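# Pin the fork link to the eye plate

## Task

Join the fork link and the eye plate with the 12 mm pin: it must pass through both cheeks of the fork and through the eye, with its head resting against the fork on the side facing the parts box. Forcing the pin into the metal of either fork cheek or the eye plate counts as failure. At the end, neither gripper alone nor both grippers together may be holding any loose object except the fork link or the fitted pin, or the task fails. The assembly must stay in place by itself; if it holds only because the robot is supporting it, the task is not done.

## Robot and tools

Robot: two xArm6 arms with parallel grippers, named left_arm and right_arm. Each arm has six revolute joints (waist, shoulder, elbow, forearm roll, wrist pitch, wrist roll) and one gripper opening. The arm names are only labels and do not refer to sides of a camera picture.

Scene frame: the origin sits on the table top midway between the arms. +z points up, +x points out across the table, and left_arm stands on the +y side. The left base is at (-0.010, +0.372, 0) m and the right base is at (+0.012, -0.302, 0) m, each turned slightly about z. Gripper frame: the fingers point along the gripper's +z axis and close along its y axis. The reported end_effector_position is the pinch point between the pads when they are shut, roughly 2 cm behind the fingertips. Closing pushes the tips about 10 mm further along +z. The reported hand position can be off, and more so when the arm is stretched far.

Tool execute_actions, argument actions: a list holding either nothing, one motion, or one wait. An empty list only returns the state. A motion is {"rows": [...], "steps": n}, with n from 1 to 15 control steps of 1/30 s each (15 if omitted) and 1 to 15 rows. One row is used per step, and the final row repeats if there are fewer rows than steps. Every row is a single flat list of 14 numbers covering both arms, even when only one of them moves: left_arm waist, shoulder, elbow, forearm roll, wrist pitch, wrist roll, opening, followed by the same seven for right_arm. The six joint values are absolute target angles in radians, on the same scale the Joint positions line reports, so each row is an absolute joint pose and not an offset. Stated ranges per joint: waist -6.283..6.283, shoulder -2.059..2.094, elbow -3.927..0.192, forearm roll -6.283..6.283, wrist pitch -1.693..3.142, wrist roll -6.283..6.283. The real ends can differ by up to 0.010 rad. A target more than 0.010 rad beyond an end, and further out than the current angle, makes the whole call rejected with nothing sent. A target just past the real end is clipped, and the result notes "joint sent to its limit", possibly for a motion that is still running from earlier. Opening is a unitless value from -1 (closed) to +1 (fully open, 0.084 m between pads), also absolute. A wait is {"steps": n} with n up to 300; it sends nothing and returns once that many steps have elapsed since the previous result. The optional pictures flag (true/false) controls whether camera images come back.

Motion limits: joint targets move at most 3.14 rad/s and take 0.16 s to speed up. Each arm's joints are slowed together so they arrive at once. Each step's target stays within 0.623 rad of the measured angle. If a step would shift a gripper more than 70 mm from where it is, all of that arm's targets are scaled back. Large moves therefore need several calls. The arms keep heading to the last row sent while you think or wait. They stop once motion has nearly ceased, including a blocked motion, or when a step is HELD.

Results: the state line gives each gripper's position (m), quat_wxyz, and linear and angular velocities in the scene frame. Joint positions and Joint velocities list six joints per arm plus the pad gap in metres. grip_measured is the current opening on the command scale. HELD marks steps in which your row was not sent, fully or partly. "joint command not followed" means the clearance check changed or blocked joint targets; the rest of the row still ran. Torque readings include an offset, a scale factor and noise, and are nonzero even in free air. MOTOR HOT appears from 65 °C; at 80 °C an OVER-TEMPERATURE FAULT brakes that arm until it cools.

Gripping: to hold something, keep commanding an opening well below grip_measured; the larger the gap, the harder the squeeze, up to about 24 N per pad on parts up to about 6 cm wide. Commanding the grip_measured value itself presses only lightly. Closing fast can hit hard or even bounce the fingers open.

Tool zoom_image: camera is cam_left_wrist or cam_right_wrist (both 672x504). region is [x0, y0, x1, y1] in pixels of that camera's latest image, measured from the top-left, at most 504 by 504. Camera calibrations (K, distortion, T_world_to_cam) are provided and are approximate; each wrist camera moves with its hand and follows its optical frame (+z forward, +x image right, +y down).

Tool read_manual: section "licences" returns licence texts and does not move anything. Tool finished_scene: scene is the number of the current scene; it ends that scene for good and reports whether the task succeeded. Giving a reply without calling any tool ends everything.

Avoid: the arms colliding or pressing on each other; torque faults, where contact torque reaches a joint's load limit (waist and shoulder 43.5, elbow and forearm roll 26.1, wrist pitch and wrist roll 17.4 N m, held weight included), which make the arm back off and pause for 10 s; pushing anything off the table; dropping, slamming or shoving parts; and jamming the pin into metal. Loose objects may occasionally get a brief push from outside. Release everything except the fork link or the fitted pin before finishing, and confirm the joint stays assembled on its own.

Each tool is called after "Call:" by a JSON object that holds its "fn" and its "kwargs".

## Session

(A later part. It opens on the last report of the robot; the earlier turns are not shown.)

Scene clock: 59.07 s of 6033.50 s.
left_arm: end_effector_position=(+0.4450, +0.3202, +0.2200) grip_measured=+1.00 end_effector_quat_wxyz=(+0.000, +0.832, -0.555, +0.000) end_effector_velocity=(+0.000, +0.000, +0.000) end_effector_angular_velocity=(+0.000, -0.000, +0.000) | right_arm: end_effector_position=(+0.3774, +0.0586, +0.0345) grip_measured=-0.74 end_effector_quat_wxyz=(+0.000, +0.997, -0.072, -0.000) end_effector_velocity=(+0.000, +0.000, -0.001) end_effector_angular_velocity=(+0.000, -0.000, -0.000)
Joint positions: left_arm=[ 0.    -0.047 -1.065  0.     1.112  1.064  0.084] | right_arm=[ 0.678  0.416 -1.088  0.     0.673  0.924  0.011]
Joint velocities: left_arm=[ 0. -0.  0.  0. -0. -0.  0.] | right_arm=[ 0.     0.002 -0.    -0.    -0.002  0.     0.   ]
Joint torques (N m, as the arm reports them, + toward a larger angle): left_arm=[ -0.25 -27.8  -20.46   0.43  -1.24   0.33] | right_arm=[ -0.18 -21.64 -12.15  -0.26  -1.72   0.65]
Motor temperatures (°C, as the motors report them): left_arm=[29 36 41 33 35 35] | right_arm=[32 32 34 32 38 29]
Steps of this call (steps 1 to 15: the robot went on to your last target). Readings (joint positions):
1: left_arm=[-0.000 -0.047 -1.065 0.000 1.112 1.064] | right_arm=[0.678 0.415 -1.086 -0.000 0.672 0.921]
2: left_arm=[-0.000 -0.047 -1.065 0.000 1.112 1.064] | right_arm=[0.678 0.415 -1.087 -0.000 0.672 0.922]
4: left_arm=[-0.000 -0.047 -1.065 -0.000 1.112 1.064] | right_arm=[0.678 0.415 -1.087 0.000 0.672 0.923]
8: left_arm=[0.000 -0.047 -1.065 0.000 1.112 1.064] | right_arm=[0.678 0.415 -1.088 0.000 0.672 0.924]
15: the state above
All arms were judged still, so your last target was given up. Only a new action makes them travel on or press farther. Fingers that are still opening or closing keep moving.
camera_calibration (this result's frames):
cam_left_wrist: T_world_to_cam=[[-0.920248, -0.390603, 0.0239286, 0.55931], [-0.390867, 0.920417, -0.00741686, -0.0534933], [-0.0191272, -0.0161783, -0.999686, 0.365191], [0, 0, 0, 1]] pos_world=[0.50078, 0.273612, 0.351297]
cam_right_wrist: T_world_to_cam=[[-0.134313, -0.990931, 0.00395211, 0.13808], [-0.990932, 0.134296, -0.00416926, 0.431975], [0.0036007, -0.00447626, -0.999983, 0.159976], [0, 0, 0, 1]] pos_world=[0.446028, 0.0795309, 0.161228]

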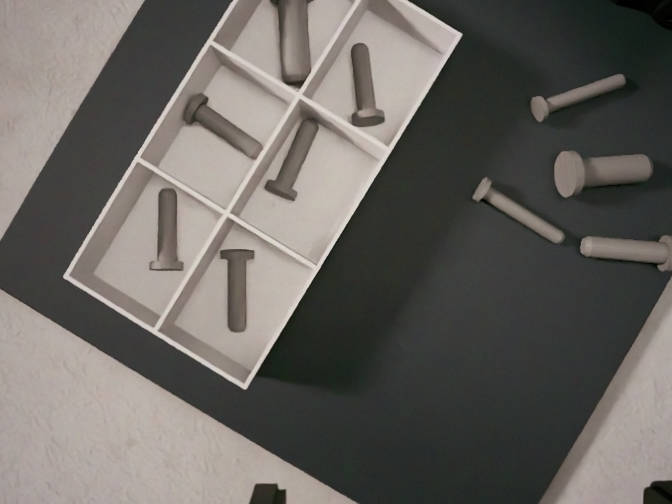

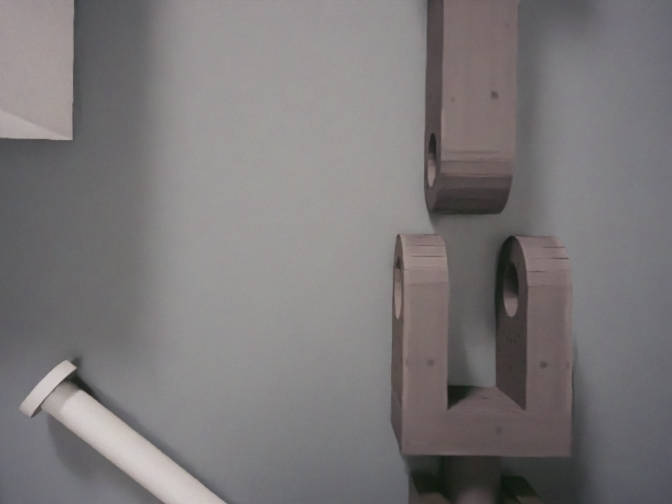

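Call:
{"fn": "execute_actions", "kwargs": {"actions": [{"rows":[[0,-0.047,-1.065,0,1.112,1.064,1,0.6801,0.4198,-1.095,0,0.6752,0.9263,-1]]}], "pictures": false}}

Call:
{"fn": "execute_actions", "kwargs": {"actions": [{"rows":[[0,-0.047,-1.065,0,1.112,1.064,1,0.658,0.444,-1.134,0,0.69,0.9042,-1]]}], "pictures": false}}

Call:
{"fn": "execute_actions", "kwargs": {"actions": [{"rows":[[0,-0.047,-1.065,0,1.112,1.064,1,0.6368,0.469,-1.1741,0,0.7051,0.883,-1]]}], "pictures": false}}

Call:
{"fn": "execute_actions", "kwargs": {"actions": [{"steps":12}]}}

Scene clock: 67.07 s of 6033.50 s.
left_arm: end_effector_position=(+0.4450, +0.3202, +0.2200) grip_measured=+1.00 end_effector_quat_wxyz=(+0.000, +0.832, -0.555, +0.000) end_effector_velocity=(-0.001, +0.000, -0.001) end_effector_angular_velocity=(+0.002, +0.002, -0.001) | right_arm: end_effector_position=(+0.3777, +0.0605, +0.0346) grip_measured=-0.74 end_effector_quat_wxyz=(+0.000, +0.997, -0.072, -0.000) end_effector_velocity=(-0.000, +0.000, -0.000) end_effector_angular_velocity=(-0.000, +0.000, -0.000)
Joint positions: left_arm=[ 0.    -0.047 -1.065  0.     1.112  1.064  0.084] | right_arm=[ 0.68   0.42  -1.095  0.     0.675  0.926  0.011]
Joint velocities: left_arm=[ 0.     0.001  0.002  0.002 -0.     0.     0.   ] | right_arm=[ 0.     0.001 -0.001 -0.     0.001  0.    -0.   ]
Joint torques (N m, as the arm reports them, + toward a larger angle): left_arm=[ -0.45 -27.87 -20.26   0.25  -0.99   0.31] | right_arm=[ -0.14 -21.48 -12.11  -0.19  -1.72   0.63]
Motor temperatures (°C, as the motors report them): left_arm=[29 36 41 33 35 35] | right_arm=[32 32 34 32 38 29]
Steps of this call (steps 1 to 90: nothing new was sent; then 4.50 s passed at rest; steps 91 to 105: all 15 steps of this action). Readings (joint positions):
91: left_arm=[0.000 -0.047 -1.065 0.000 1.112 1.064] | right_arm=[0.678 0.416 -1.088 0.000 0.673 0.924]
92: left_arm=[0.000 -0.047 -1.065 0.000 1.112 1.064] | right_arm=[0.678 0.416 -1.089 0.000 0.673 0.925]
94: left_arm=[-0.000 -0.047 -1.065 0.000 1.112 1.064] | right_arm=[0.679 0.418 -1.092 -0.000 0.674 0.925]
98: left_arm=[-0.000 -0.047 -1.065 -0.000 1.112 1.064] | right_arm=[0.680 0.419 -1.094 -0.000 0.675 0.926]
105: the state above

Scene clock: 67.57 s of 6033.50 s.
left_arm: end_effector_position=(+0.4450, +0.3202, +0.2200) grip_measured=+1.00 end_effector_quat_wxyz=(+0.000, +0.832, -0.555, +0.000) end_effector_velocity=(+0.000, +0.000, +0.000) end_effector_angular_velocity=(+0.000, -0.000, -0.001) | right_arm: end_effector_position=(+0.3919, +0.0585, +0.0346) grip_measured=-0.74 end_effector_quat_wxyz=(+0.000, +0.997, -0.072, -0.000) end_effector_velocity=(+0.002, +0.000, +0.001) end_effector_angular_velocity=(+0.002, -0.002, -0.001)
Joint positions: left_arm=[ 0.    -0.047 -1.065  0.     1.112  1.064  0.084] | right_arm=[ 0.658  0.444 -1.134  0.     0.69   0.904  0.011]
Joint velocities: left_arm=[-0.     0.    -0.     0.    -0.     0.001 -0.   ] | right_arm=[-0.002  0.001 -0.004  0.     0.001 -0.002 -0.   ]
Joint torques (N m, as the arm reports them, + toward a larger angle): left_arm=[ -0.38 -27.64 -20.45   0.09  -1.28   0.23] | right_arm=[ -0.07 -21.99 -12.15  -0.36  -1.84   0.57]
Motor temperatures (°C, as the motors report them): left_arm=[29 36 41 33 35 35] | right_arm=[32 32 34 32 38 29]
Steps of this call (steps 1 to 15: all 15 steps of this action). Readings (joint positions):
1: left_arm=[0.000 -0.047 -1.065 -0.000 1.112 1.064] | right_arm=[0.680 0.420 -1.095 0.000 0.675 0.926]
2: left_arm=[-0.000 -0.047 -1.065 0.000 1.112 1.064] | right_arm=[0.678 0.422 -1.099 0.000 0.677 0.923]
4: left_arm=[0.000 -0.047 -1.065 -0.000 1.112 1.064] | right_arm=[0.668 0.433 -1.116 0.000 0.683 0.914]
8: left_arm=[-0.000 -0.047 -1.065 0.000 1.112 1.064] | right_arm=[0.660 0.442 -1.130 -0.000 0.688 0.907]
15: the state above

Scene clock: 68.07 s of 6033.50 s.
left_arm: end_effector_position=(+0.4450, +0.3202, +0.2200) grip_measured=+1.00 end_effector_quat_wxyz=(+0.000, +0.832, -0.555, +0.000) end_effector_velocity=(-0.000, -0.000, -0.000) end_effector_angular_velocity=(-0.000, +0.000, +0.000) | right_arm: end_effector_position=(+0.4062, +0.0565, +0.0345) grip_measured=-0.74 end_effector_quat_wxyz=(+0.000, +0.997, -0.072, -0.000) end_effector_velocity=(+0.002, -0.000, +0.000) end_effector_angular_velocity=(+0.000, -0.000, +0.000)
Joint positions: left_arm=[ 0.    -0.047 -1.065  0.     1.112  1.064  0.084] | right_arm=[ 0.637  0.469 -1.174  0.     0.705  0.883  0.011]
Joint velocities: left_arm=[-0.  0.  0. -0. -0. -0.  0.] | right_arm=[-0.002  0.003 -0.004 -0.     0.002 -0.002  0.   ]
Joint torques (N m, as the arm reports them, + toward a larger angle): left_arm=[ -0.26 -27.4  -20.78   0.21  -1.18   0.57] | right_arm=[ -0.23 -22.41 -12.59  -0.39  -1.7    0.6 ]
Motor temperatures (°C, as the motors report them): left_arm=[29 36 41 33 35 35] | right_arm=[32 32 34 32 38 29]
Steps of this call (steps 1 to 15: all 15 steps of this action). Readings (joint positions):
1: left_arm=[-0.000 -0.047 -1.065 0.000 1.112 1.064] | right_arm=[0.658 0.444 -1.134 0.000 0.690 0.904]
2: left_arm=[0.000 -0.047 -1.065 0.000 1.112 1.064] | right_arm=[0.656 0.446 -1.138 0.000 0.692 0.902]
4: left_arm=[-0.000 -0.047 -1.065 0.000 1.112 1.064] | right_arm=[0.647 0.457 -1.156 0.000 0.698 0.893]
8: left_arm=[-0.000 -0.047 -1.065 -0.000 1.112 1.064] | right_arm=[0.638 0.467 -1.170 -0.000 0.703 0.885]
15: the state above

Scene clock: 68.47 s of 6033.50 s.
left_arm: end_effector_position=(+0.4450, +0.3202, +0.2200) grip_measured=+1.00 end_effector_quat_wxyz=(+0.000, +0.832, -0.555, +0.000) end_effector_velocity=(+0.000, -0.000, +0.001) end_effector_angular_velocity=(-0.001, -0.002, +0.000) | right_arm: end_effector_position=(+0.4064, +0.0564, +0.0345) grip_measured=-0.74 end_effector_quat_wxyz=(+0.000, +0.997, -0.072, +0.000) end_effector_velocity=(-0.000, -0.000, -0.000) end_effector_angular_velocity=(-0.001, +0.001, +0.000)
Joint positions: left_arm=[-0.    -0.047 -1.065 -0.     1.112  1.064  0.084] | right_arm=[ 0.637  0.469 -1.174  0.     0.705  0.883  0.011]
Joint velocities: left_arm=[-0.    -0.    -0.001 -0.     0.     0.    -0.   ] | right_arm=[-0.     0.001 -0.    -0.     0.    -0.    -0.   ]
Joint torques (N m, as the arm reports them, + toward a larger angle): left_arm=[ -0.6  -26.97 -20.51  -0.02  -1.23   0.46] | right_arm=[  0.03 -22.3  -12.35  -0.41  -1.73   0.6 ]
Motor temperatures (°C, as the motors report them): left_arm=[29 36 41 33 35 35] | right_arm=[32 32 34 32 38 29]
Steps of this call (steps 1 to 12: the robot went on to your last target). Readings (joint positions):
1: left_arm=[0.000 -0.047 -1.065 0.000 1.112 1.064] | right_arm=[0.637 0.469 -1.174 0.000 0.705 0.883]
2: left_arm=[-0.000 -0.047 -1.065 -0.000 1.112 1.064] | right_arm=[0.637 0.469 -1.174 0.000 0.705 0.883]
4: left_arm=[0.000 -0.047 -1.065 0.000 1.112 1.064] | right_arm=[0.637 0.469 -1.174 0.000 0.705 0.883]
8: left_arm=[0.000 -0.047 -1.065 0.000 1.112 1.064] | right_arm=[0.637 0.469 -1.174 0.000 0.705 0.883]
12: the state above
camera_calibration (this result's frames):
cam_left_wrist: T_world_to_cam=[[-0.920248, -0.390603, 0.0239285, 0.55931], [-0.390867, 0.920417, -0.00741697, -0.0534933], [-0.0191271, -0.0161783, -0.999686, 0.365191], [0, 0, 0, 1]] pos_world=[0.50078, 0.273612, 0.351297]
cam_right_wrist: T_world_to_cam=[[-0.134358, -0.990925, 0.00393567, 0.139852], [-0.990926, 0.134341, -0.0041818, 0.460937], [0.00361513, -0.00446181, -0.999984, 0.159825], [0, 0, 0, 1]] pos_world=[0.474967, 0.0773729, 0.1612]

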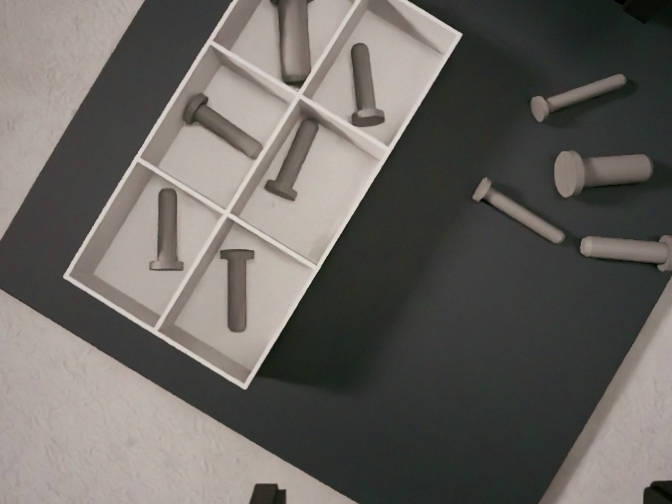

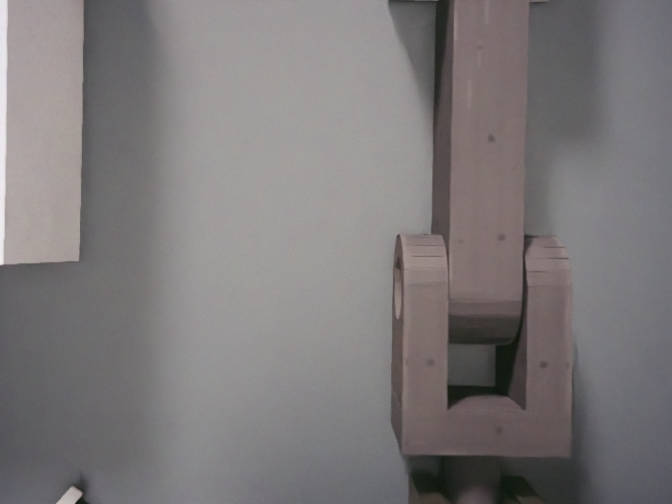

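Call:
{"fn": "execute_actions", "kwargs": {"actions": [{"rows":[[0,-0.047,-1.065,0,1.112,0.45,1,0.6368,0.4715,-1.1741,0,0.7026,0.893,-1]],"steps":10}], "pictures": false}}

Call:
{"fn": "execute_actions", "kwargs": {"actions": [{"rows":[[0,-0.047,-1.065,0,1.112,-0.15,1,0.6368,0.4715,-1.1741,0,0.7026,0.893,0]]}], "pictures": false}}

Call:
{"fn": "execute_actions", "kwargs": {"actions": [{"rows":[[0,-0.047,-1.065,0,1.112,-0.738,-0.3,0.6368,0.2,-1.22,0,1.02,0.893,0]]}], "pictures": false}}

Call:
{"fn": "execute_actions", "kwargs": {"actions": [{"rows":[[0,-0.047,-1.065,0,1.112,-0.738,-0.3,-0.251,0.15,-1.22,1.571,1.571,1.944,-1]]}], "pictures": false}}

Call:
{"fn": "execute_actions", "kwargs": {"actions": [{"steps":50}], "pictures": false}}

Call:
{"fn": "execute_actions", "kwargs": {"actions": [{"rows":[[-0.3436,-0.1063,-0.622,0,0.728,-0.738,-0.3,-0.251,0.765,-1.148,1.571,1.571,1.944,-1]]}], "pictures": false}}

Call:
{"fn": "execute_actions", "kwargs": {"actions": [{"steps":45}]}}

Scene clock: 87.60 s of 6033.50 s.
left_arm: end_effector_position=(+0.4450, +0.3202, +0.2200) grip_measured=+1.00 end_effector_quat_wxyz=(+0.000, +0.935, -0.356, +0.000) end_effector_velocity=(-0.000, +0.000, -0.000) end_effector_angular_velocity=(+0.000, +0.000, +1.710) | right_arm: end_effector_position=(+0.4065, +0.0567, +0.0336) grip_measured=-0.74 end_effector_quat_wxyz=(-0.000, +0.997, -0.077, +0.000) end_effector_velocity=(+0.001, -0.000, +0.000) end_effector_angular_velocity=(+0.001, -0.001, -0.006)
Joint positions: left_arm=[ 0.    -0.047 -1.065 -0.     1.112  0.614  0.084] | right_arm=[ 0.637  0.471 -1.174  0.     0.703  0.892  0.011]
Joint velocities: left_arm=[ 0.     0.     0.     0.    -0.    -1.709 -0.   ] | right_arm=[-0.001 -0.     0.    -0.    -0.001  0.005  0.   ]
Joint torques (N m, as the arm reports them, + toward a larger angle): left_arm=[ -0.41 -27.63 -20.57   0.28  -1.36   1.11] | right_arm=[ -0.62 -22.1  -11.94  -0.34  -1.51   0.58]
Motor temperatures (°C, as the motors report them): left_arm=[29 36 41 33 35 35] | right_arm=[32 32 34 32 38 29]
Steps of this call (steps 1 to 15: the robot went on to your last target; steps 16 to 90: nothing new was sent; then 15.80 s passed at rest; steps 91 to 100: all 10 steps of this action). Readings (joint positions):
91: left_arm=[-0.000 -0.047 -1.065 0.000 1.112 1.064] | right_arm=[0.637 0.469 -1.174 -0.000 0.705 0.883]
92: left_arm=[-0.000 -0.047 -1.065 0.000 1.112 1.058] | right_arm=[0.637 0.469 -1.174 -0.000 0.705 0.885]
94: left_arm=[-0.000 -0.047 -1.065 0.000 1.112 1.013] | right_arm=[0.637 0.470 -1.174 -0.000 0.704 0.889]
98: left_arm=[-0.000 -0.047 -1.065 -0.000 1.112 0.751] | right_arm=[0.637 0.471 -1.174 0.000 0.703 0.892]
100: the state above

Scene clock: 88.10 s of 6033.50 s.
left_arm: end_effector_position=(+0.4450, +0.3202, +0.2200) grip_measured=+1.00 end_effector_quat_wxyz=(+0.000, +1.000, +0.007, -0.000) end_effector_velocity=(+0.001, -0.000, +0.001) end_effector_angular_velocity=(+0.000, -0.002, +0.235) | right_arm: end_effector_position=(+0.4064, +0.0565, +0.0334) grip_measured=-0.01 end_effector_quat_wxyz=(-0.000, +0.997, -0.077, +0.000) end_effector_velocity=(-0.000, +0.000, -0.001) end_effector_angular_velocity=(-0.001, +0.001, +0.001)
Joint positions: left_arm=[ 0.    -0.047 -1.065 -0.     1.112 -0.127  0.084] | right_arm=[ 0.637  0.471 -1.174 -0.     0.703  0.893  0.044]
Joint velocities: left_arm=[-0.     0.    -0.002  0.001 -0.    -0.236 -0.   ] | right_arm=[ 0.001  0.002  0.    -0.    -0.001 -0.    -0.   ]
Joint torques (N m, as the arm reports them, + toward a larger angle): left_arm=[ -0.75 -27.49 -20.69   0.2   -1.33   0.31] | right_arm=[ -0.22 -21.18 -11.81  -0.21  -1.48   0.57]
Motor temperatures (°C, as the motors report them): left_arm=[29 36 41 33 35 35] | right_arm=[32 32 34 32 38 29]
Steps of this call (steps 1 to 15: all 15 steps of this action). Readings (joint positions):
1: left_arm=[0.000 -0.047 -1.065 -0.000 1.112 0.563] | right_arm=[0.637 0.471 -1.174 0.000 0.703 0.893]
2: left_arm=[0.000 -0.047 -1.065 -0.000 1.112 0.520] | right_arm=[0.637 0.471 -1.174 -0.000 0.703 0.893]
4: left_arm=[-0.000 -0.047 -1.065 0.000 1.112 0.419] | right_arm=[0.637 0.471 -1.175 -0.000 0.703 0.893]
8: left_arm=[0.000 -0.047 -1.065 -0.000 1.112 0.111] | right_arm=[0.637 0.471 -1.174 -0.000 0.703 0.893]
15: the state above

Scene clock: 88.60 s of 6033.50 s.
left_arm: end_effector_position=(+0.4450, +0.3202, +0.2200) grip_measured=-0.32 end_effector_quat_wxyz=(+0.000, +0.955, +0.295, +0.000) end_effector_velocity=(+0.000, -0.000, +0.000) end_effector_angular_velocity=(-0.001, -0.000, +0.259) | right_arm: end_effector_position=(+0.3967, +0.0477, +0.1667) grip_measured=-0.01 end_effector_quat_wxyz=(-0.002, +0.997, -0.077, +0.002) end_effector_velocity=(-0.033, -0.030, +0.019) end_effector_angular_velocity=(-0.076, +0.085, -0.000)
Joint positions: left_arm=[ 0.    -0.047 -1.065 -0.     1.112 -0.713  0.03 ] | right_arm=[ 0.637  0.209 -1.22  -0.     1.005  0.893  0.044]
Joint velocities: left_arm=[-0.     0.    -0.001 -0.001 -0.    -0.259 -0.   ] | right_arm=[ 0.    -0.084  0.029  0.001  0.169  0.    -0.   ]
Joint torques (N m, as the arm reports them, + toward a larger angle): left_arm=[ -0.56 -27.48 -20.64   0.34  -1.37   0.65] | right_arm=[ -0.25 -16.12 -12.    -0.31  -1.59   0.52]
Motor temperatures (°C, as the motors report them): left_arm=[29 36 41 33 35 35] | right_arm=[32 32 34 32 38 29]
Steps of this call (steps 1 to 15: all 15 steps of this action). Readings (joint positions):
1: left_arm=[-0.000 -0.047 -1.065 0.000 1.112 -0.134] | right_arm=[0.637 0.471 -1.174 -0.000 0.703 0.893]
2: left_arm=[-0.000 -0.047 -1.065 0.000 1.112 -0.144] | right_arm=[0.637 0.468 -1.174 0.000 0.708 0.893]
4: left_arm=[-0.000 -0.047 -1.065 0.000 1.112 -0.195] | right_arm=[0.637 0.438 -1.175 0.000 0.752 0.893]
8: left_arm=[-0.000 -0.047 -1.065 0.000 1.112 -0.458] | right_arm=[0.637 0.325 -1.202 -0.000 0.871 0.893]
15: the state above

Scene clock: 89.10 s of 6033.50 s.
left_arm: end_effector_position=(+0.4450, +0.3202, +0.2200) grip_measured=-0.32 end_effector_quat_wxyz=(+0.000, +0.952, +0.307, -0.000) end_effector_velocity=(-0.000, +0.000, +0.000) end_effector_angular_velocity=(+0.001, +0.000, +0.002) | right_arm: end_effector_position=(+0.4197, -0.0866, +0.1974) grip_measured=-1.00 end_effector_quat_wxyz=(-0.053, +0.740, -0.609, -0.280) end_effector_velocity=(+0.117, -0.178, +0.213) end_effector_angular_velocity=(+0.870, +1.573, -3.191)
Joint positions: left_arm=[-0.    -0.047 -1.065  0.     1.112 -0.738  0.03 ] | right_arm=[ 0.133  0.173 -1.218  0.524  1.36   1.417  0.   ]
Joint velocities: left_arm=[ 0.    -0.     0.     0.001  0.    -0.002 -0.   ] | right_arm=[-1.286 -0.074 -0.001  1.66   0.695  1.639  0.   ]
Joint torques (N m, as the arm reports them, + toward a larger angle): left_arm=[ -0.15 -27.21 -20.54   0.28  -1.29   0.13] | right_arm=[  1.82 -18.57 -13.05   2.09  -0.59   0.75]
Motor temperatures (°C, as the motors report them): left_arm=[29 36 41 33 35 35] | right_arm=[32 32 34 32 38 29]
Steps of this call (steps 1 to 15: all 15 steps of this action). Readings (joint positions):
1: left_arm=[-0.000 -0.047 -1.065 -0.000 1.112 -0.721] | right_arm=[0.637 0.207 -1.219 0.000 1.010 0.893]
2: left_arm=[-0.000 -0.047 -1.065 0.000 1.112 -0.726] | right_arm=[0.633 0.206 -1.218 0.005 1.017 0.899]
4: left_arm=[-0.000 -0.047 -1.065 0.000 1.112 -0.732] | right_arm=[0.594 0.203 -1.218 0.049 1.057 0.942]
8: left_arm=[-0.000 -0.047 -1.065 0.000 1.112 -0.736] | right_arm=[0.437 0.191 -1.218 0.201 1.181 1.094]
15: the state above

Scene clock: 90.77 s of 6033.50 s.
left_arm: end_effector_position=(+0.4450, +0.3202, +0.2200) grip_measured=-0.32 end_effector_quat_wxyz=(+0.000, +0.952, +0.307, -0.000) end_effector_velocity=(-0.000, -0.000, -0.000) end_effector_angular_velocity=(-0.000, +0.000, +0.000) | right_arm: end_effector_position=(+0.5435, -0.1283, +0.4074) grip_measured=-1.00 end_effector_quat_wxyz=(+0.290, -0.191, +0.681, +0.645) end_effector_velocity=(+0.000, +0.000, -0.001) end_effector_angular_velocity=(-0.000, +0.001, -0.000)
Joint positions: left_arm=[-0.    -0.047 -1.065  0.     1.112 -0.738  0.03 ] | right_arm=[-0.251  0.15  -1.22   1.571  1.571  1.944  0.   ]
Joint velocities: left_arm=[ 0. -0.  0. -0.  0. -0. -0.] | right_arm=[ 0.     0.001 -0.     0.    -0.001 -0.     0.   ]
Joint torques (N m, as the arm reports them, + toward a larger angle): left_arm=[ -0.45 -27.53 -20.71   0.61  -1.24   0.37] | right_arm=[ -0.08 -17.94 -13.27   2.38   0.83   0.68]
Motor temperatures (°C, as the motors report them): left_arm=[29 36 41 33 35 35] | right_arm=[32 32 34 32 38 29]
Steps of this call (steps 1 to 45: the robot went on to your last target; steps 46 to 50: nothing new was sent). Readings (joint positions):
1: left_arm=[-0.000 -0.047 -1.065 0.000 1.112 -0.738] | right_arm=[0.091 0.170 -1.219 0.581 1.383 1.472]
2: left_arm=[-0.000 -0.047 -1.065 0.000 1.112 -0.738] | right_arm=[0.051 0.168 -1.219 0.640 1.404 1.526]
4: left_arm=[-0.000 -0.047 -1.065 0.000 1.112 -0.738] | right_arm=[-0.018 0.164 -1.219 0.764 1.442 1.621]
8: left_arm=[-0.000 -0.047 -1.065 0.000 1.112 -0.738] | right_arm=[-0.112 0.158 -1.219 1.008 1.494 1.751]
50: the state above
All arms were judged still, so your last target was given up. Only a new action makes them travel on or press farther. Fingers that are still opening or closing keep moving.

Scene clock: 91.27 s of 6033.50 s.
left_arm: end_effector_position=(+0.3586, +0.2162, +0.1182) grip_measured=-0.32 end_effector_quat_wxyz=(-0.000, +0.986, +0.168, -0.001) end_effector_velocity=(-0.252, -0.160, -0.209) end_effector_angular_velocity=(+0.017, +0.040, -0.615) | right_arm: end_effector_position=(+0.5526, -0.1297, +0.2320) grip_measured=-1.00 end_effector_quat_wxyz=(+0.172, -0.068, +0.704, +0.686) end_effector_velocity=(-0.048, +0.007, -0.406) end_effector_angular_velocity=(+0.124, +0.817, +0.000)
Joint positions: left_arm=[-0.287 -0.096 -0.696 -0.     0.793 -0.738  0.03 ] | right_arm=[-0.251  0.467 -1.183  1.571  1.571  1.944  0.   ]
Joint velocities: left_arm=[-0.614 -0.1    0.798  0.    -0.655  0.001 -0.   ] | right_arm=[-0.     0.741  0.086  0.     0.001 -0.     0.   ]
Joint torques (N m, as the arm reports them, + toward a larger angle): left_arm=[  3.78 -24.43 -21.6    0.43  -1.25   0.4 ] | right_arm=[  0.   -20.92 -11.16   1.72   1.29   0.62]
Motor temperatures (°C, as the motors report them): left_arm=[29 36 41 33 35 35] | right_arm=[32 32 34 32 38 29]
Steps of this call (steps 1 to 15: all 15 steps of this action). Readings (joint positions):
1: left_arm=[-0.000 -0.047 -1.065 0.000 1.112 -0.738] | right_arm=[-0.251 0.150 -1.220 1.571 1.571 1.944]
2: left_arm=[-0.003 -0.048 -1.061 0.000 1.107 -0.738] | right_arm=[-0.251 0.153 -1.221 1.571 1.571 1.944]
4: left_arm=[-0.033 -0.055 -1.024 0.000 1.070 -0.738] | right_arm=[-0.251 0.187 -1.222 1.572 1.572 1.944]
8: left_arm=[-0.127 -0.068 -0.900 -0.000 0.970 -0.738] | right_arm=[-0.251 0.294 -1.202 1.571 1.571 1.944]
15: the state above

Scene clock: 92.77 s of 6033.50 s.
left_arm: end_effector_position=(+0.3359, +0.2021, +0.1001) grip_measured=-0.32 end_effector_quat_wxyz=(+0.000, +0.990, +0.140, +0.000) end_effector_velocity=(+0.000, -0.000, +0.000) end_effector_angular_velocity=(-0.001, -0.000, -0.000) | right_arm: end_effector_position=(+0.5081, -0.1230, +0.0760) grip_measured=-1.00 end_effector_quat_wxyz=(+0.056, +0.050, +0.705, +0.705) end_effector_velocity=(+0.000, +0.000, +0.001) end_effector_angular_velocity=(+0.000, -0.001, +0.000)
Joint positions: left_arm=[-0.344 -0.106 -0.622  0.     0.728 -0.738  0.03 ] | right_arm=[-0.251  0.765 -1.148  1.571  1.571  1.944  0.   ]
Joint velocities: left_arm=[-0. -0. -0. -0. -0.  0. -0.] | right_arm=[ 0.    -0.001  0.     0.     0.     0.     0.   ]
Joint torques (N m, as the arm reports them, + toward a larger angle): left_arm=[ -0.39 -22.57 -17.86   0.29  -1.4    0.26] | right_arm=[ -0.16 -21.11  -7.93   0.97   1.57   0.73]
Motor temperatures (°C, as the motors report them): left_arm=[29 36 41 33 35 35] | right_arm=[32 32 34 32 38 29]
Steps of this call (steps 1 to 30: the robot went on to your last target; steps 31 to 45: nothing new was sent). Readings (joint positions):
1: left_arm=[-0.305 -0.099 -0.672 -0.000 0.774 -0.738] | right_arm=[-0.251 0.492 -1.180 1.571 1.571 1.944]
2: left_arm=[-0.317 -0.101 -0.655 -0.000 0.761 -0.738] | right_arm=[-0.251 0.517 -1.177 1.571 1.571 1.944]
4: left_arm=[-0.331 -0.103 -0.637 0.000 0.744 -0.738] | right_arm=[-0.251 0.566 -1.171 1.571 1.571 1.944]
8: left_arm=[-0.340 -0.106 -0.628 -0.000 0.732 -0.738] | right_arm=[-0.251 0.666 -1.160 1.571 1.571 1.944]
45: the state above
All arms were judged still, so your last target was given up. Only a new action makes them travel on or press farther. Fingers that are still opening or closing keep moving.
camera_calibration (this result's frames):
cam_left_wrist: T_world_to_cam=[[0.284918, -0.958248, 0.0241346, 0.125566], [-0.958447, -0.285169, -0.00762666, 0.445928], [0.0141907, -0.0209588, -0.99968, 0.231072], [0, 0, 0, 1]] pos_world=[0.388343, 0.252331, 0.231369]
cam_right_wrist: T_world_to_cam=[[-0.0205206, -0.00113303, 0.999789, -0.0362568], [0.989186, -0.145279, 0.0201384, -0.456288], [0.145225, 0.98939, 0.004102, 0.174092], [0, 0, 0, 1]] pos_world=[0.425327, -0.238575, 0.0447239]

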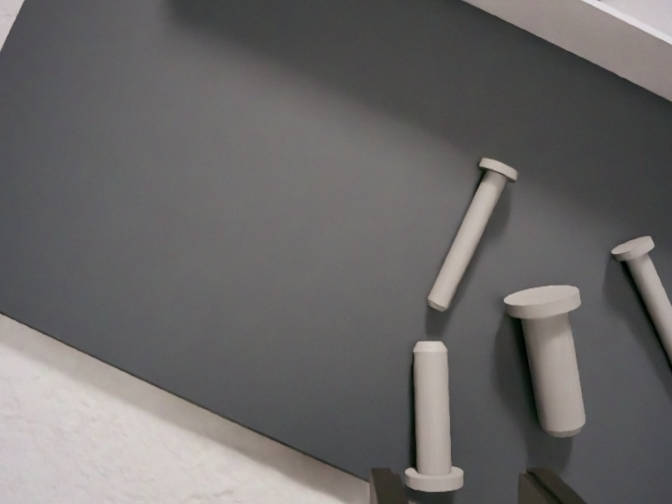

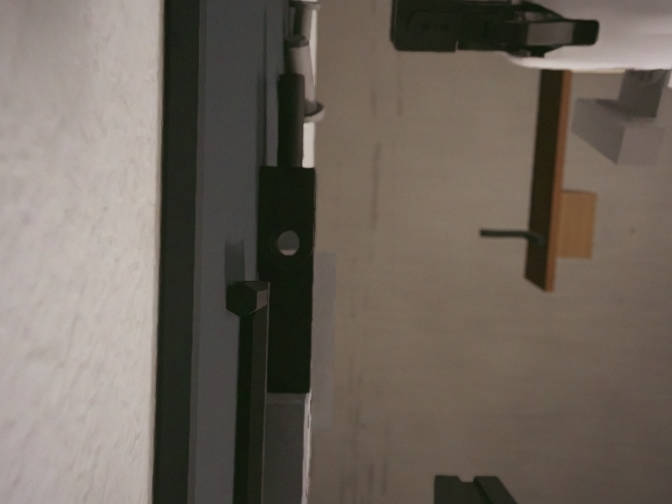

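Call:
{"fn": "execute_actions", "kwargs": {"actions": [{"rows":[[-0.3548,-0.093,-0.637,0,0.73,-0.765,-0.3,-0.251,0.765,-1.148,1.571,1.571,1.944,-1]],"steps":8}], "pictures": false}}

Call:
{"fn": "execute_actions", "kwargs": {"actions": [{"rows":[[-0.3548,0.087,-0.5972,0,0.51,-0.765,-0.3,-0.251,0.765,-1.148,1.571,1.571,1.944,-1]]}], "pictures": false}}

Call:
{"fn": "execute_actions", "kwargs": {"actions": [{"steps":15}]}}

Call:
{"fn": "execute_actions", "kwargs": {"actions": [{"rows":[[-0.3548,0.087,-0.5972,0,0.51,-0.765,-1,-0.251,0.765,-1.148,1.571,1.571,1.944,-1]]}]}}

Scene clock: 101.10 s of 6033.50 s.
left_arm: end_effector_position=(+0.3375, +0.1969, +0.1002) grip_measured=-0.32 end_effector_quat_wxyz=(+0.000, +0.989, +0.147, +0.000) end_effector_velocity=(+0.001, -0.005, -0.000) end_effector_angular_velocity=(+0.001, +0.002, +0.020) | right_arm: end_effector_position=(+0.5081, -0.1230, +0.0760) grip_measured=-1.00 end_effector_quat_wxyz=(+0.056, +0.050, +0.705, +0.705) end_effector_velocity=(+0.000, +0.000, +0.001) end_effector_angular_velocity=(-0.001, -0.003, +0.001)
Joint positions: left_arm=[-0.354 -0.094 -0.636 -0.     0.73  -0.762  0.03 ] | right_arm=[-0.251  0.765 -1.148  1.571  1.571  1.944  0.   ]
Joint velocities: left_arm=[-0.01   0.013 -0.013 -0.     0.003 -0.03  -0.   ] | right_arm=[ 0.001 -0.003 -0.     0.    -0.    -0.     0.   ]
Joint torques (N m, as the arm reports them, + toward a larger angle): left_arm=[ -0.29 -23.1  -17.47   0.43  -1.21   0.34] | right_arm=[ -0.08 -21.1   -7.93   0.99   1.66   0.72]
Motor temperatures (°C, as the motors report them): left_arm=[29 36 41 33 35 35] | right_arm=[32 32 33 32 38 29]
Steps of this call (steps 1 to 90: nothing new was sent; then 5.07 s passed at rest; steps 91 to 98: all 8 steps of this action). Readings (joint positions):
91: left_arm=[-0.344 -0.106 -0.622 0.000 0.728 -0.738] | right_arm=[-0.251 0.765 -1.148 1.571 1.571 1.944]
92: left_arm=[-0.345 -0.105 -0.624 0.000 0.728 -0.743] | right_arm=[-0.251 0.765 -1.148 1.571 1.571 1.944]
94: left_arm=[-0.350 -0.099 -0.631 -0.000 0.729 -0.753] | right_arm=[-0.251 0.765 -1.148 1.571 1.571 1.944]
98: the state above

Scene clock: 101.60 s of 6033.50 s.
left_arm: end_effector_position=(+0.3384, +0.1960, +0.0351) grip_measured=-0.32 end_effector_quat_wxyz=(+0.001, +0.989, +0.148, +0.001) end_effector_velocity=(-0.001, +0.000, -0.010) end_effector_angular_velocity=(-0.002, -0.004, -0.000) | right_arm: end_effector_position=(+0.5081, -0.1230, +0.0760) grip_measured=-1.00 end_effector_quat_wxyz=(+0.056, +0.050, +0.705, +0.705) end_effector_velocity=(-0.000, +0.000, +0.001) end_effector_angular_velocity=(+0.001, -0.001, +0.001)
Joint positions: left_arm=[-0.355  0.083 -0.599 -0.     0.514 -0.765  0.03 ] | right_arm=[-0.251  0.765 -1.148  1.571  1.571  1.944  0.   ]
Joint velocities: left_arm=[-0.     0.025  0.009  0.001 -0.039 -0.     0.   ] | right_arm=[ 0.    -0.001  0.     0.     0.001 -0.     0.   ]
Joint torques (N m, as the arm reports them, + toward a larger angle): left_arm=[ -0.53 -25.77 -15.1    0.27  -1.19   0.29] | right_arm=[ -0.52 -21.16  -7.8    0.99   1.57   0.7 ]
Motor temperatures (°C, as the motors report them): left_arm=[29 36 41 33 35 35] | right_arm=[32 32 33 32 38 29]
Steps of this call (steps 1 to 15: all 15 steps of this action). Readings (joint positions):
1: left_arm=[-0.354 -0.094 -0.636 -0.000 0.729 -0.763] | right_arm=[-0.251 0.765 -1.148 1.571 1.571 1.944]
2: left_arm=[-0.354 -0.091 -0.635 -0.000 0.724 -0.764] | right_arm=[-0.251 0.765 -1.148 1.571 1.571 1.944]
4: left_arm=[-0.354 -0.058 -0.630 -0.000 0.679 -0.764] | right_arm=[-0.251 0.765 -1.148 1.571 1.571 1.944]
8: left_arm=[-0.355 0.055 -0.599 0.000 0.557 -0.765] | right_arm=[-0.251 0.765 -1.148 1.571 1.571 1.944]
15: the state above

Scene clock: 102.10 s of 6033.50 s.
left_arm: end_effector_position=(+0.3376, +0.1964, +0.0333) grip_measured=-0.32 end_effector_quat_wxyz=(+0.000, +0.989, +0.148, +0.000) end_effector_velocity=(-0.001, +0.000, -0.001) end_effector_angular_velocity=(+0.001, +0.001, -0.001) | right_arm: end_effector_position=(+0.5081, -0.1230, +0.0760) grip_measured=-1.00 end_effector_quat_wxyz=(+0.056, +0.050, +0.705, +0.705) end_effector_velocity=(+0.000, +0.000, +0.000) end_effector_angular_velocity=(+0.000, -0.001, +0.000)
Joint positions: left_arm=[-0.355  0.087 -0.597 -0.     0.51  -0.765  0.03 ] | right_arm=[-0.251  0.765 -1.148  1.571  1.571  1.944  0.   ]
Joint velocities: left_arm=[-0.     0.001  0.001  0.001 -0.     0.    -0.   ] | right_arm=[ 0.    -0.001 -0.     0.     0.    -0.001  0.   ]
Joint torques (N m, as the arm reports them, + toward a larger angle): left_arm=[ -0.64 -25.2  -15.22   0.56  -1.3    0.32] | right_arm=[ -0.04 -21.44  -7.87   0.94   1.55   0.62]
Motor temperatures (°C, as the motors report them): left_arm=[29 36 40 33 35 35] | right_arm=[32 32 33 32 38 29]
Steps of this call (steps 1 to 15: the robot went on to your last target). Readings (joint positions):
1: left_arm=[-0.355 0.084 -0.599 -0.000 0.513 -0.765] | right_arm=[-0.251 0.765 -1.148 1.571 1.571 1.944]
2: left_arm=[-0.355 0.084 -0.598 -0.000 0.512 -0.765] | right_arm=[-0.251 0.765 -1.148 1.571 1.571 1.944]
4: left_arm=[-0.355 0.085 -0.598 -0.000 0.511 -0.765] | right_arm=[-0.251 0.765 -1.148 1.571 1.571 1.944]
8: left_arm=[-0.355 0.086 -0.597 -0.000 0.510 -0.765] | right_arm=[-0.251 0.765 -1.148 1.571 1.571 1.944]
15: the state above
All arms were judged still, so your last target was given up. Only a new action makes them travel on or press farther. Fingers that are still opening or closing keep moving.
camera_calibration (this result's frames):
cam_left_wrist: T_world_to_cam=[[0.300022, -0.953626, 0.0241887, 0.115194], [-0.953821, -0.300278, -0.00767033, 0.446872], [0.014578, -0.0207705, -0.999678, 0.16404], [0, 0, 0, 1]] pos_world=[0.389283, 0.247445, 0.164629]
cam_right_wrist: T_world_to_cam=[[-0.0204985, -0.00113526, 0.999789, -0.0362594], [0.989186, -0.145278, 0.0201161, -0.456281], [0.145225, 0.98939, 0.00410098, 0.174093], [0, 0, 0, 1]] pos_world=[0.425321, -0.238574, 0.0447164]

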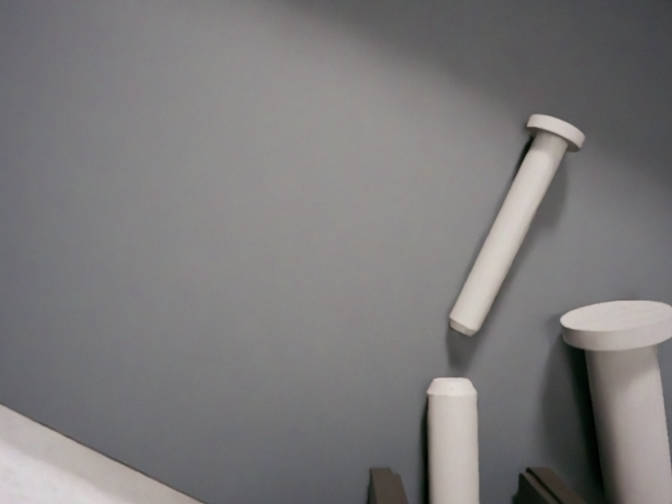

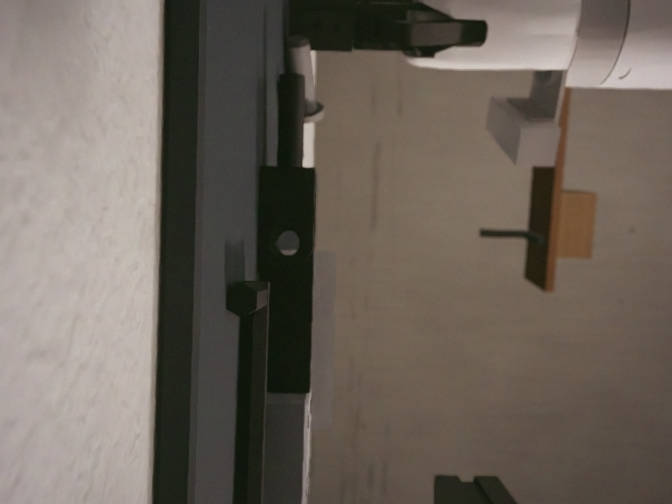

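Scene clock: 102.60 s of 6033.50 s.
left_arm: end_effector_position=(+0.3376, +0.1964, +0.0333) grip_measured=-0.58 end_effector_quat_wxyz=(+0.000, +0.989, +0.148, +0.000) end_effector_velocity=(-0.001, +0.000, -0.000) end_effector_angular_velocity=(+0.001, +0.001, -0.000) | right_arm: end_effector_position=(+0.5081, -0.1230, +0.0760) grip_measured=-1.00 end_effector_quat_wxyz=(+0.056, +0.050, +0.705, +0.705) end_effector_velocity=(+0.000, -0.000, +0.001) end_effector_angular_velocity=(+0.000, -0.001, -0.000)
Joint positions: left_arm=[-0.355  0.087 -0.597  0.     0.51  -0.765  0.019] | right_arm=[-0.251  0.765 -1.148  1.571  1.571  1.944  0.   ]
Joint velocities: left_arm=[ 0.    -0.     0.002  0.     0.     0.001  0.   ] | right_arm=[-0.001 -0.001 -0.    -0.     0.     0.     0.   ]
Joint torques (N m, as the arm reports them, + toward a larger angle): left_arm=[ -0.22 -25.46 -15.23   0.43  -1.14   0.31] | right_arm=[ -0.02 -21.11  -7.96   0.89   1.63   0.71]
Motor temperatures (°C, as the motors report them): left_arm=[29 36 40 33 35 35] | right_arm=[32 32 33 32 38 29]
Steps of this call (steps 1 to 15: all 15 steps of this action). Readings (joint positions):
1: left_arm=[-0.355 0.087 -0.597 -0.000 0.510 -0.765] | right_arm=[-0.251 0.765 -1.148 1.571 1.571 1.944]
2: left_arm=[-0.355 0.087 -0.597 0.000 0.510 -0.765] | right_arm=[-0.251 0.765 -1.148 1.571 1.571 1.944]
4: left_arm=[-0.355 0.087 -0.597 0.000 0.510 -0.765] | right_arm=[-0.251 0.765 -1.148 1.571 1.571 1.944]
8: left_arm=[-0.355 0.087 -0.597 0.000 0.510 -0.765] | right_arm=[-0.251 0.765 -1.148 1.571 1.571 1.944]
15: the state above
camera_calibration (this result's frames):
cam_left_wrist: T_world_to_cam=[[0.300021, -0.953628, 0.0241116, 0.115219], [-0.953823, -0.300274, -0.00759159, 0.446846], [0.0144797, -0.0207206, -0.99968, 0.164013], [0, 0, 0, 1]] pos_world=[0.389268, 0.247451, 0.164574]
cam_right_wrist: T_world_to_cam=[[-0.0204986, -0.00113519, 0.999789, -0.0362593], [0.989186, -0.145278, 0.0201162, -0.456281], [0.145225, 0.98939, 0.00410092, 0.174093], [0, 0, 0, 1]] pos_world=[0.425321, -0.238574, 0.0447164]

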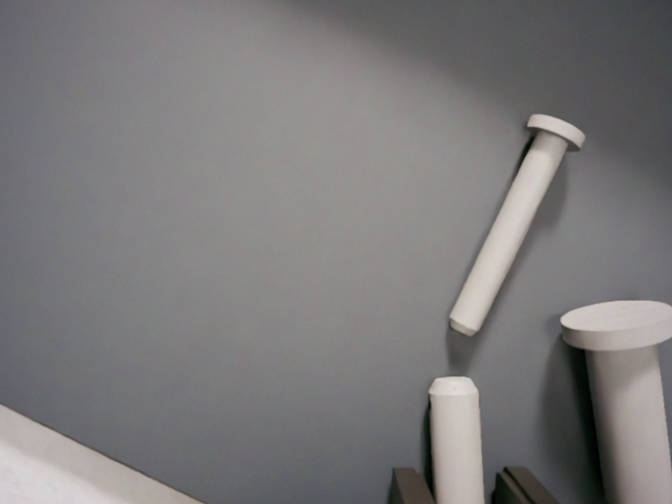

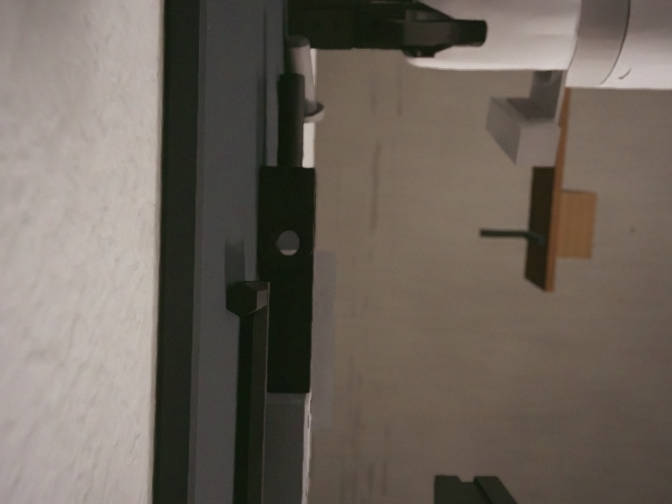

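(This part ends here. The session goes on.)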